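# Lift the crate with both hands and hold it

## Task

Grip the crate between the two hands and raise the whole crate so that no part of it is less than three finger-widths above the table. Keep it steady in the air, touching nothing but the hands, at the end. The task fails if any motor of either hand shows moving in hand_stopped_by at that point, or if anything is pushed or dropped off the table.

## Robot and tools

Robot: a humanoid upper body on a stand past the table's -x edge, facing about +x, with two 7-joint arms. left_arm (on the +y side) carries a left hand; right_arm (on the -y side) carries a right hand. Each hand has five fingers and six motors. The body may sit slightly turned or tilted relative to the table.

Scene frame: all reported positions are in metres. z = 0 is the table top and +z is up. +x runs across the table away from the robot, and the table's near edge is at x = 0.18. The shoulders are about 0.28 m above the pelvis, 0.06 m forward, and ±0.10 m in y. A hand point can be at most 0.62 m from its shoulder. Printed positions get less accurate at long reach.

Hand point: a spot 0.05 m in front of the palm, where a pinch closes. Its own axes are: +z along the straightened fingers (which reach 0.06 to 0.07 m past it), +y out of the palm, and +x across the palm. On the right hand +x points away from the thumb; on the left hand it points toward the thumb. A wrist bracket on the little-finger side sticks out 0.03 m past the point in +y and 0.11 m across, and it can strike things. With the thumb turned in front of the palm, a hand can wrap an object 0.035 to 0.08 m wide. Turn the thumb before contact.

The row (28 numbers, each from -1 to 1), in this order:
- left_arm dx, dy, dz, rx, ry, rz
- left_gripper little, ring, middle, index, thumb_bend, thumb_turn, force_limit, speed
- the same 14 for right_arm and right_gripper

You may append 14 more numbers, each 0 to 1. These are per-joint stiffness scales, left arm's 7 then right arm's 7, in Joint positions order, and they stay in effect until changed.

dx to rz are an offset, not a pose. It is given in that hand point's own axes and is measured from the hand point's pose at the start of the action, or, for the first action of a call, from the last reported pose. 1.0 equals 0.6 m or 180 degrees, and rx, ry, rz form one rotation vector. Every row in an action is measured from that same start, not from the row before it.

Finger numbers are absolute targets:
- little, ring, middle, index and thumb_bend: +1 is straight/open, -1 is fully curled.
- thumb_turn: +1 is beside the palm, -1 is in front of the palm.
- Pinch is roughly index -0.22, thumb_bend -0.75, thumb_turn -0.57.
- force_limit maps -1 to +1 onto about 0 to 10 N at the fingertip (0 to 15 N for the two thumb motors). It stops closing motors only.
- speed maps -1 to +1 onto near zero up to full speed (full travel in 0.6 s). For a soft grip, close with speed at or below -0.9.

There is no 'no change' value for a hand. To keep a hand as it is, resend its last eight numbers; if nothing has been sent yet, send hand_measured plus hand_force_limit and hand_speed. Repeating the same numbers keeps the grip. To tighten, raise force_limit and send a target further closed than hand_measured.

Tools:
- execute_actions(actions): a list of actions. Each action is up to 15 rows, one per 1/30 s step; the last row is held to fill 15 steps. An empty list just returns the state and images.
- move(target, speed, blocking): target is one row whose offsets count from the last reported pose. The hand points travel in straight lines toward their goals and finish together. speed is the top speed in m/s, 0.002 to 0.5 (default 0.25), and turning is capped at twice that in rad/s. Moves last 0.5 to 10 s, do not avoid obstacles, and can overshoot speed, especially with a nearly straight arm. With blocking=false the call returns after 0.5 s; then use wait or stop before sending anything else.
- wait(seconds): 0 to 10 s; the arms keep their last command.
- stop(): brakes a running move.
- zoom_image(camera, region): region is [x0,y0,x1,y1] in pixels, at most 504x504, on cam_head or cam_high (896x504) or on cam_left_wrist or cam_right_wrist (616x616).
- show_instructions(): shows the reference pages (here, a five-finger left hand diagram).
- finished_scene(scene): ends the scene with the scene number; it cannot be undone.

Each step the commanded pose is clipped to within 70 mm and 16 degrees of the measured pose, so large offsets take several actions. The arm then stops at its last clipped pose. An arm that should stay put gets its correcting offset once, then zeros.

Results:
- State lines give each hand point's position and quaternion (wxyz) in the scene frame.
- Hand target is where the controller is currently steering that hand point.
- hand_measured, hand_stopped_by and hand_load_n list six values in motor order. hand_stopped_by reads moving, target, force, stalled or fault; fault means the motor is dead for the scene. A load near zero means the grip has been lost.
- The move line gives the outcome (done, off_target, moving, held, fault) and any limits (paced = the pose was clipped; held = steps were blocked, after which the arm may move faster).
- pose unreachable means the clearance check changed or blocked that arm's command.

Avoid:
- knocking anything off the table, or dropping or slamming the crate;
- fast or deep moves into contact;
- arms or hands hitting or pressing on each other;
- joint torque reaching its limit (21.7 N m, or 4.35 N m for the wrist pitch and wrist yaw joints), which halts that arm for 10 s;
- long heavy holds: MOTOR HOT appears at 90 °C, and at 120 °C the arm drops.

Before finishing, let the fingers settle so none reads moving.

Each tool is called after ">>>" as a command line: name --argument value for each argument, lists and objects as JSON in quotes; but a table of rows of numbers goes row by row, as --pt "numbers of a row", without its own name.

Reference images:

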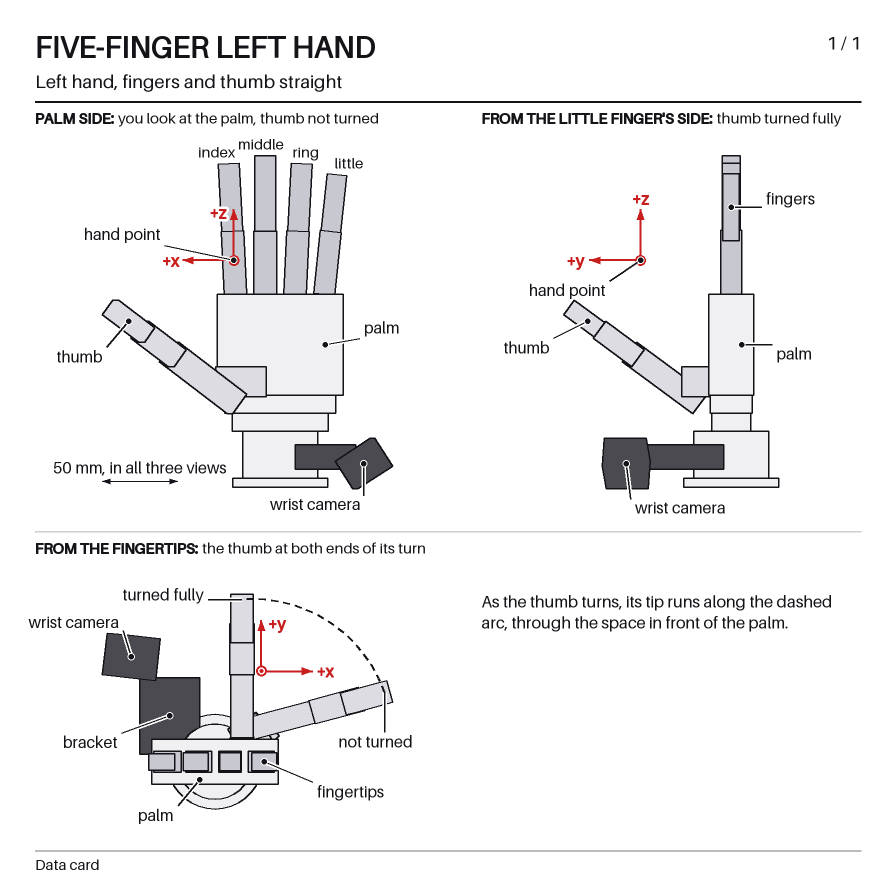

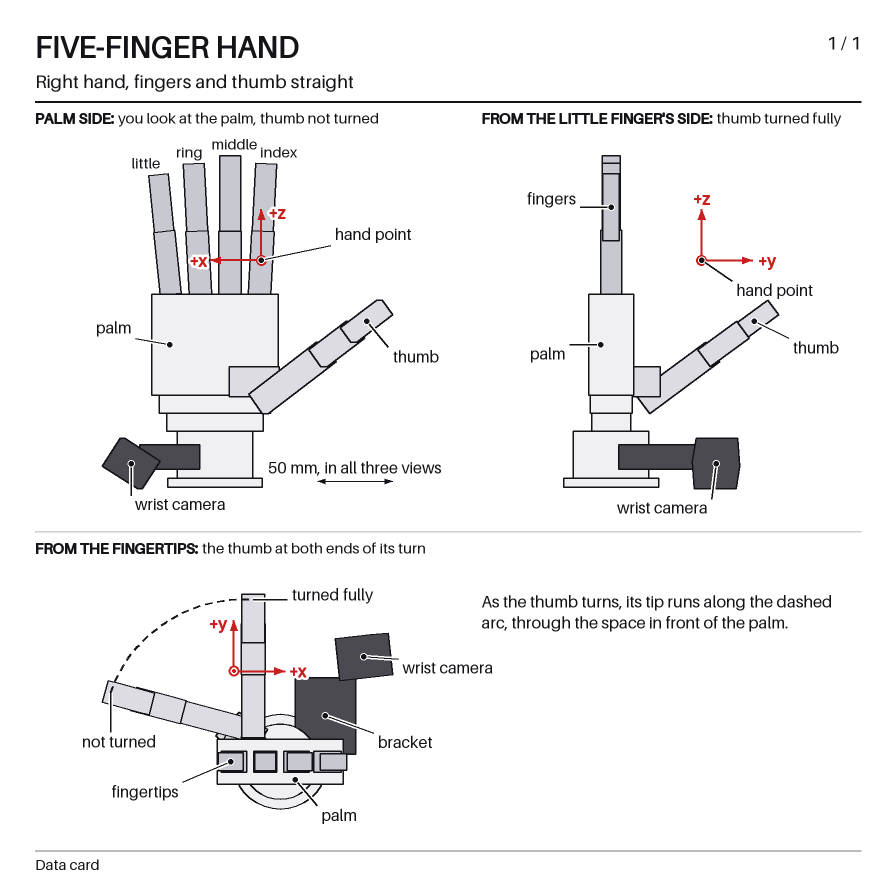

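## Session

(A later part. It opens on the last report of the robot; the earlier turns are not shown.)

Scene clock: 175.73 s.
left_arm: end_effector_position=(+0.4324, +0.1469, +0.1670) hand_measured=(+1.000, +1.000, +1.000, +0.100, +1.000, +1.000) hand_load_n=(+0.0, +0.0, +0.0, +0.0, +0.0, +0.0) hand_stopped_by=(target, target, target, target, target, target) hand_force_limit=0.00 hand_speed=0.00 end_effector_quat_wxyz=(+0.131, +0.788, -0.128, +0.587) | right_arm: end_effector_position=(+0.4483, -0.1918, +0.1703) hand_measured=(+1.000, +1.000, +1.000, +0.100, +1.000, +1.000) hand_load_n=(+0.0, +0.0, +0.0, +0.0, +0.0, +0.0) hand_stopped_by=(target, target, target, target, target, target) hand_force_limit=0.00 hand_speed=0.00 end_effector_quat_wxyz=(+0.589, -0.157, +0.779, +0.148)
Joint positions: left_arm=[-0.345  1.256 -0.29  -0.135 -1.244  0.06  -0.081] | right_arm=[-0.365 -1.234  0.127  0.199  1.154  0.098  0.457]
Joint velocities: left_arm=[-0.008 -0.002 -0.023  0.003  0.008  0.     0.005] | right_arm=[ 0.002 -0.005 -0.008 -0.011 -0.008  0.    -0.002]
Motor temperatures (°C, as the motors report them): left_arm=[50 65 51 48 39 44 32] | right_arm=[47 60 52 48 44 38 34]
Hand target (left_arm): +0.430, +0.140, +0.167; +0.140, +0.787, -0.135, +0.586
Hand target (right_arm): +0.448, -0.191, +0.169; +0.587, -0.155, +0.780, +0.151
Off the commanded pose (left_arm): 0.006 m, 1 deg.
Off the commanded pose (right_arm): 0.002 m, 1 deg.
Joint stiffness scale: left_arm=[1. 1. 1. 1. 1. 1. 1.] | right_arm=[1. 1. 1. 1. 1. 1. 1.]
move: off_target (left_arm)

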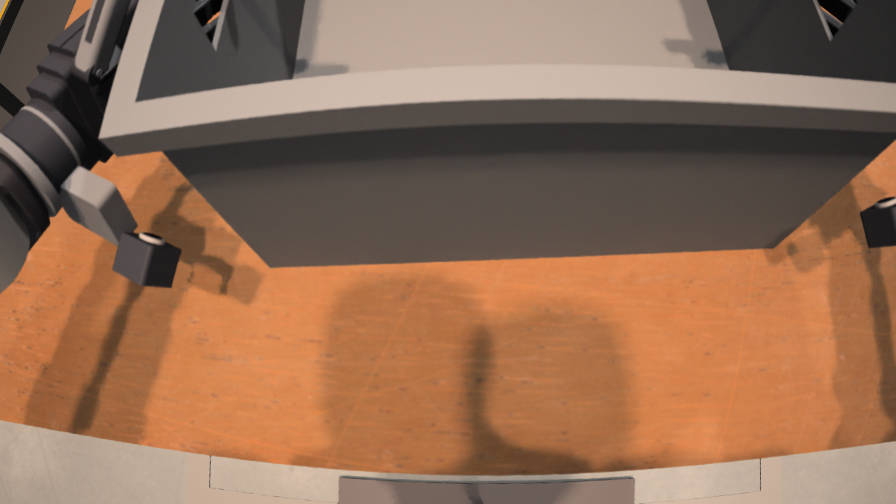

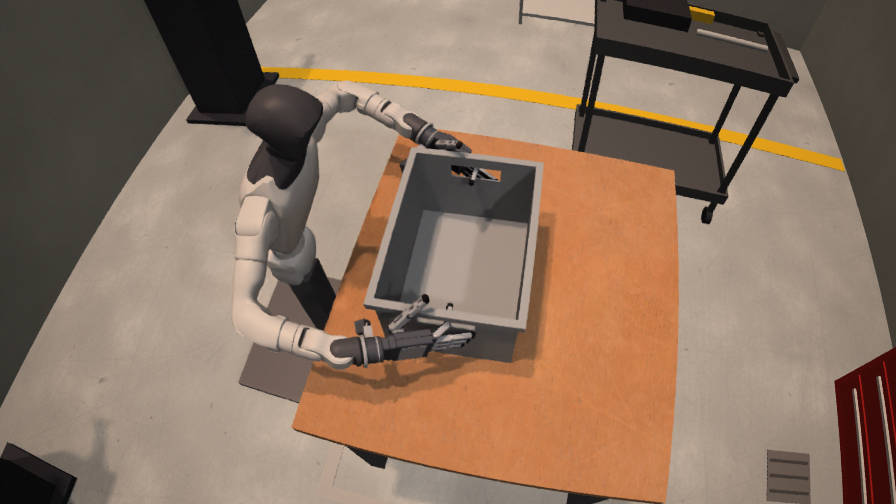

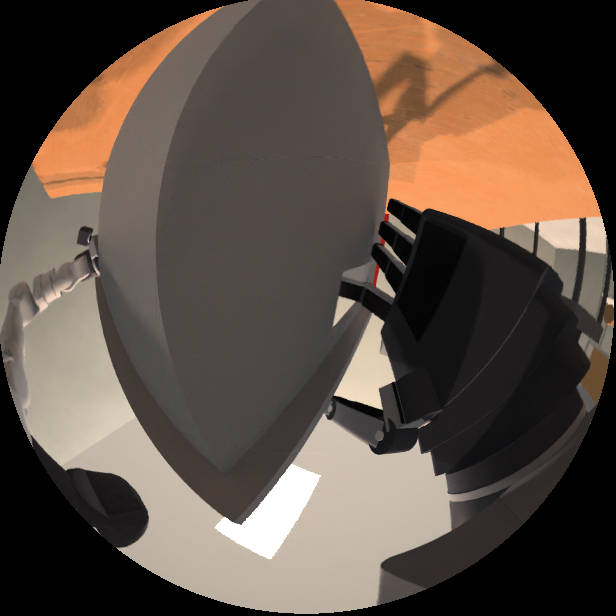

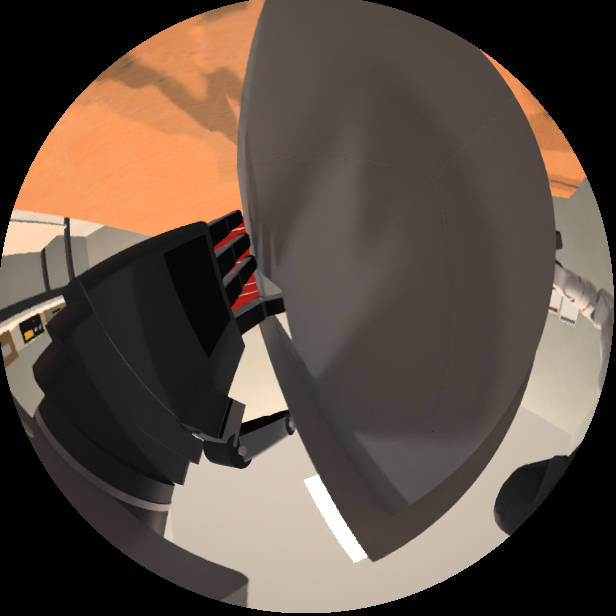

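>>> move --target '[0.0612,0.0128,-0.0138,0,0,0, 1,1,1,0.1,1,1,0,0, -0.0567,0.0132,-0.0103,0,0,0, 1,1,1,0.1,1,1,0,0]' --speed 0.04

Scene clock: 189.90 s.
left_arm: end_effector_position=(+0.4348, +0.1464, +0.2089) hand_measured=(+1.000, +1.000, +1.000, +0.100, +1.000, +1.000) hand_load_n=(+0.0, +0.0, +0.5, +0.5, +0.0, +0.0) hand_stopped_by=(target, target, target, target, target, target) hand_force_limit=0.00 hand_speed=0.00 end_effector_quat_wxyz=(+0.134, +0.786, -0.110, +0.593) | right_arm: end_effector_position=(+0.4513, -0.1910, +0.2087) hand_measured=(+1.000, +1.000, +1.000, +0.100, +1.000, +1.000) hand_load_n=(+0.0, +0.0, +0.5, +0.5, +0.0, +0.0) hand_stopped_by=(target, target, target, target, target, target) hand_force_limit=0.00 hand_speed=0.00 end_effector_quat_wxyz=(+0.596, -0.139, +0.776, +0.150)
Joint positions: left_arm=[-0.329  1.379 -0.183 -0.247 -1.412  0.128 -0.006] | right_arm=[-0.333 -1.332  0.03   0.089  1.28   0.199  0.382]
Joint velocities: left_arm=[ 0.006  0.006 -0.037 -0.005 -0.002  0.     0.001] | right_arm=[ 0.032 -0.009  0.029 -0.003  0.012  0.008 -0.001]
Motor temperatures (°C, as the motors report them): left_arm=[52 64 51 49 39 45 32] | right_arm=[48 59 53 49 44 40 34]
Hand target (left_arm): +0.431, +0.142, +0.205; +0.131, +0.789, -0.127, +0.587
Hand target (right_arm): +0.448, -0.186, +0.206; +0.591, -0.156, +0.778, +0.147
Off the commanded pose (left_arm): 0.007 m, 2 deg.
Off the commanded pose (right_arm): 0.008 m, 2 deg.
Joint stiffness scale: left_arm=[1. 1. 1. 1. 1. 1. 1.] | right_arm=[1. 1. 1. 1. 1. 1. 1.]
move: off_target (left_arm, right_arm)

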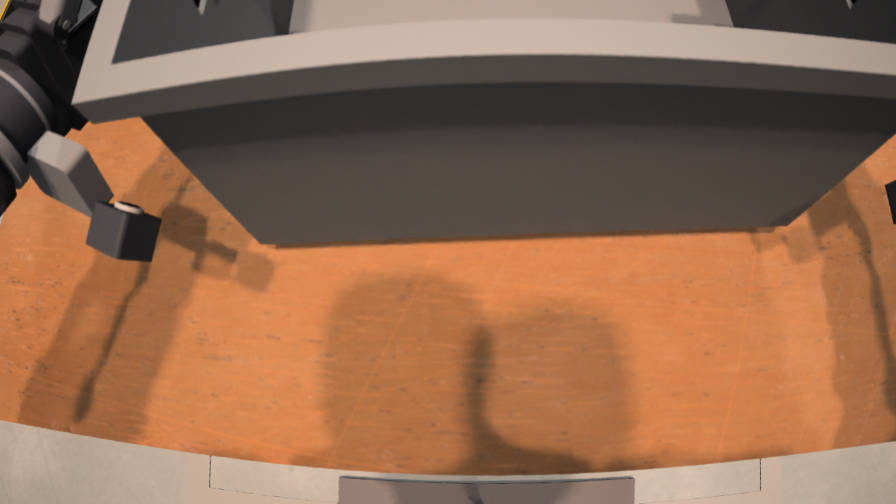

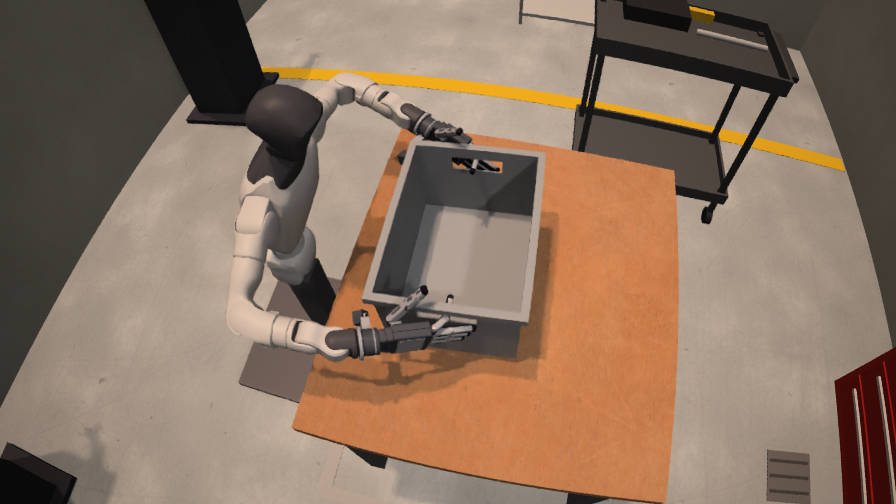

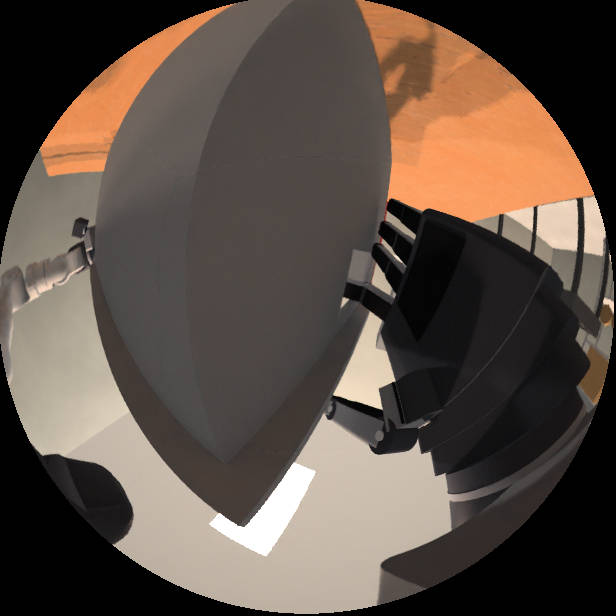

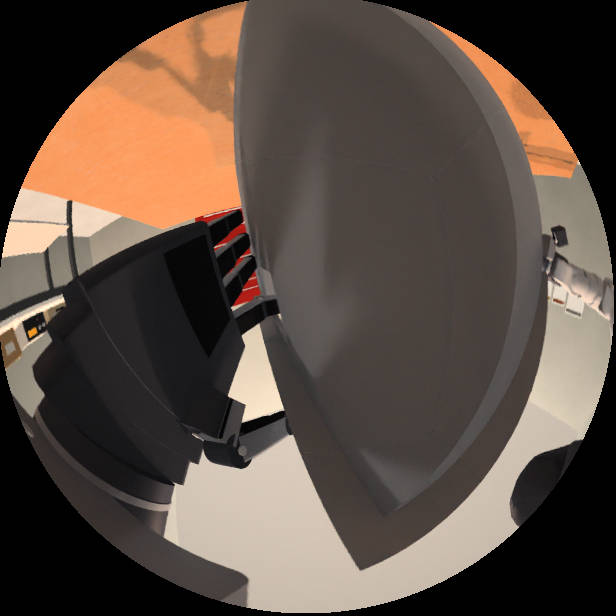

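>>> move --target '[0.1140,0.0173,-0.0278,0,0,0, 1,1,1,0.1,1,1,0,0, -0.1147,0.0157,-0.0255,0,0,0, 1,1,1,0.1,1,1,0,0]' --speed 0.06

Scene clock: 198.10 s.
left_arm: end_effector_position=(+0.4346, +0.1466, +0.2846) hand_measured=(+1.000, +1.000, +1.000, +0.100, +1.000, +1.000) hand_load_n=(+0.0, +0.0, +0.0, +0.5, +0.0, +0.0) hand_stopped_by=(target, target, target, target, target, target) hand_force_limit=0.00 hand_speed=0.00 end_effector_quat_wxyz=(+0.144, +0.782, -0.093, +0.600) | right_arm: end_effector_position=(+0.4526, -0.1923, +0.2842) hand_measured=(+1.000, +1.000, +1.000, +0.100, +1.000, +1.000) hand_load_n=(+0.0, +0.0, +0.0, +0.5, +0.0, +0.0) hand_stopped_by=(target, target, target, target, target, target) hand_force_limit=0.00 hand_speed=0.00 end_effector_quat_wxyz=(+0.604, -0.122, +0.772, +0.158)
Joint positions: left_arm=[-0.29   1.555  0.125 -0.312 -1.704  0.318  0.052] | right_arm=[-0.311 -1.561 -0.135  0.034  1.551  0.352  0.326]
Joint velocities: left_arm=[ 0.002  0.     0.003 -0.009 -0.005  0.035  0.   ] | right_arm=[ 0.017  0.    -0.011  0.009  0.012  0.     0.   ]
Motor temperatures (°C, as the motors report them): left_arm=[55 64 54 50 39 58 33] | right_arm=[52 61 56 50 44 51 36]
Hand target (left_arm): +0.432, +0.142, +0.281; +0.135, +0.785, -0.109, +0.594
Hand target (right_arm): +0.450, -0.187, +0.282; +0.599, -0.138, +0.774, +0.151
Off the commanded pose (left_arm): 0.007 m, 2 deg.
Off the commanded pose (right_arm): 0.008 m, 2 deg.
Joint stiffness scale: left_arm=[1. 1. 1. 1. 1. 1. 1.] | right_arm=[1. 1. 1. 1. 1. 1. 1.]
joint sent to its limit (left arm) — the command would take joint 2 (shoulder roll) past its upper limit, so that joint was sent only as far as its limit.
move: off_target (left_arm, right_arm)

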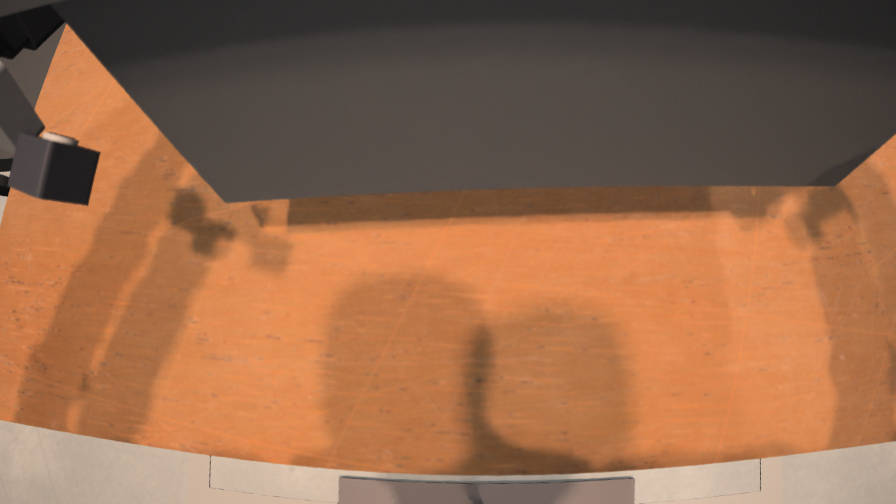

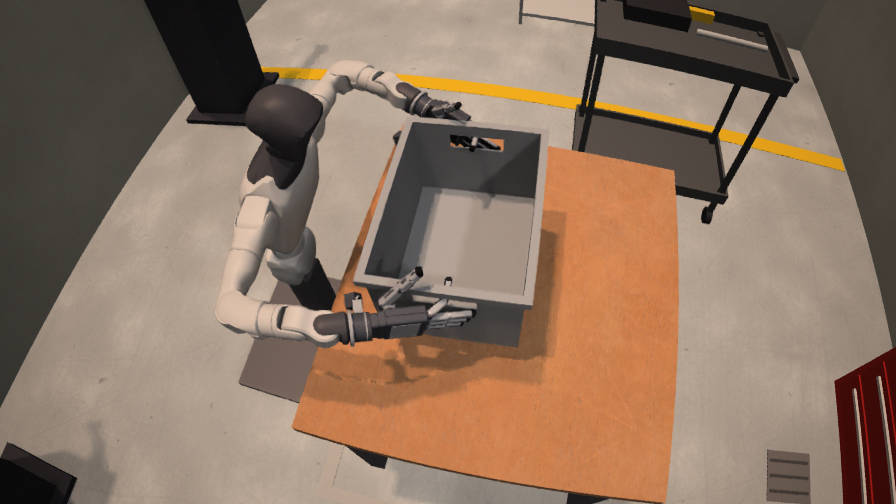

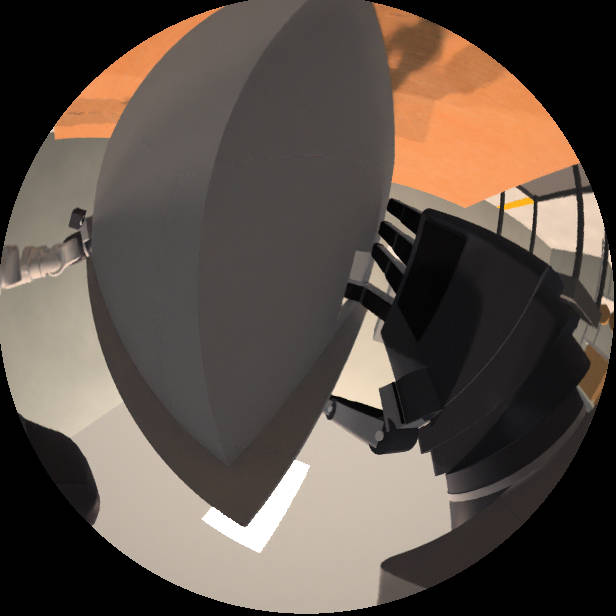

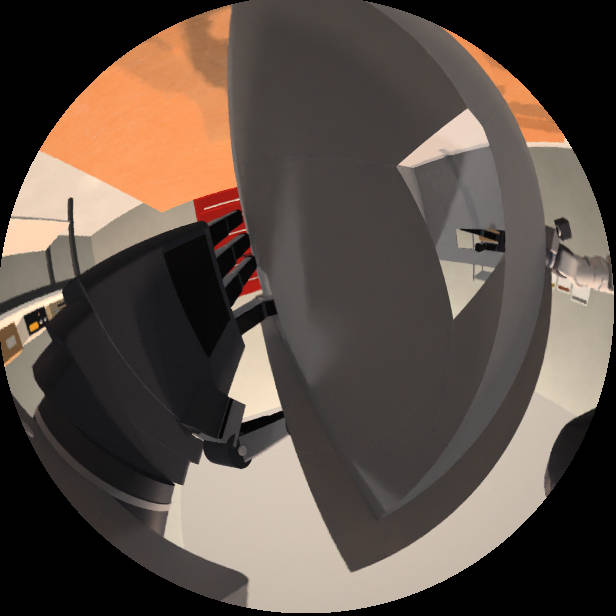

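The crate is about 9–10 cm off the table, level and still, and the wrist motors are heating fast, so I'm ending the scene now.

>>> finished_scene --scene 1

The scene is finished: the task was done.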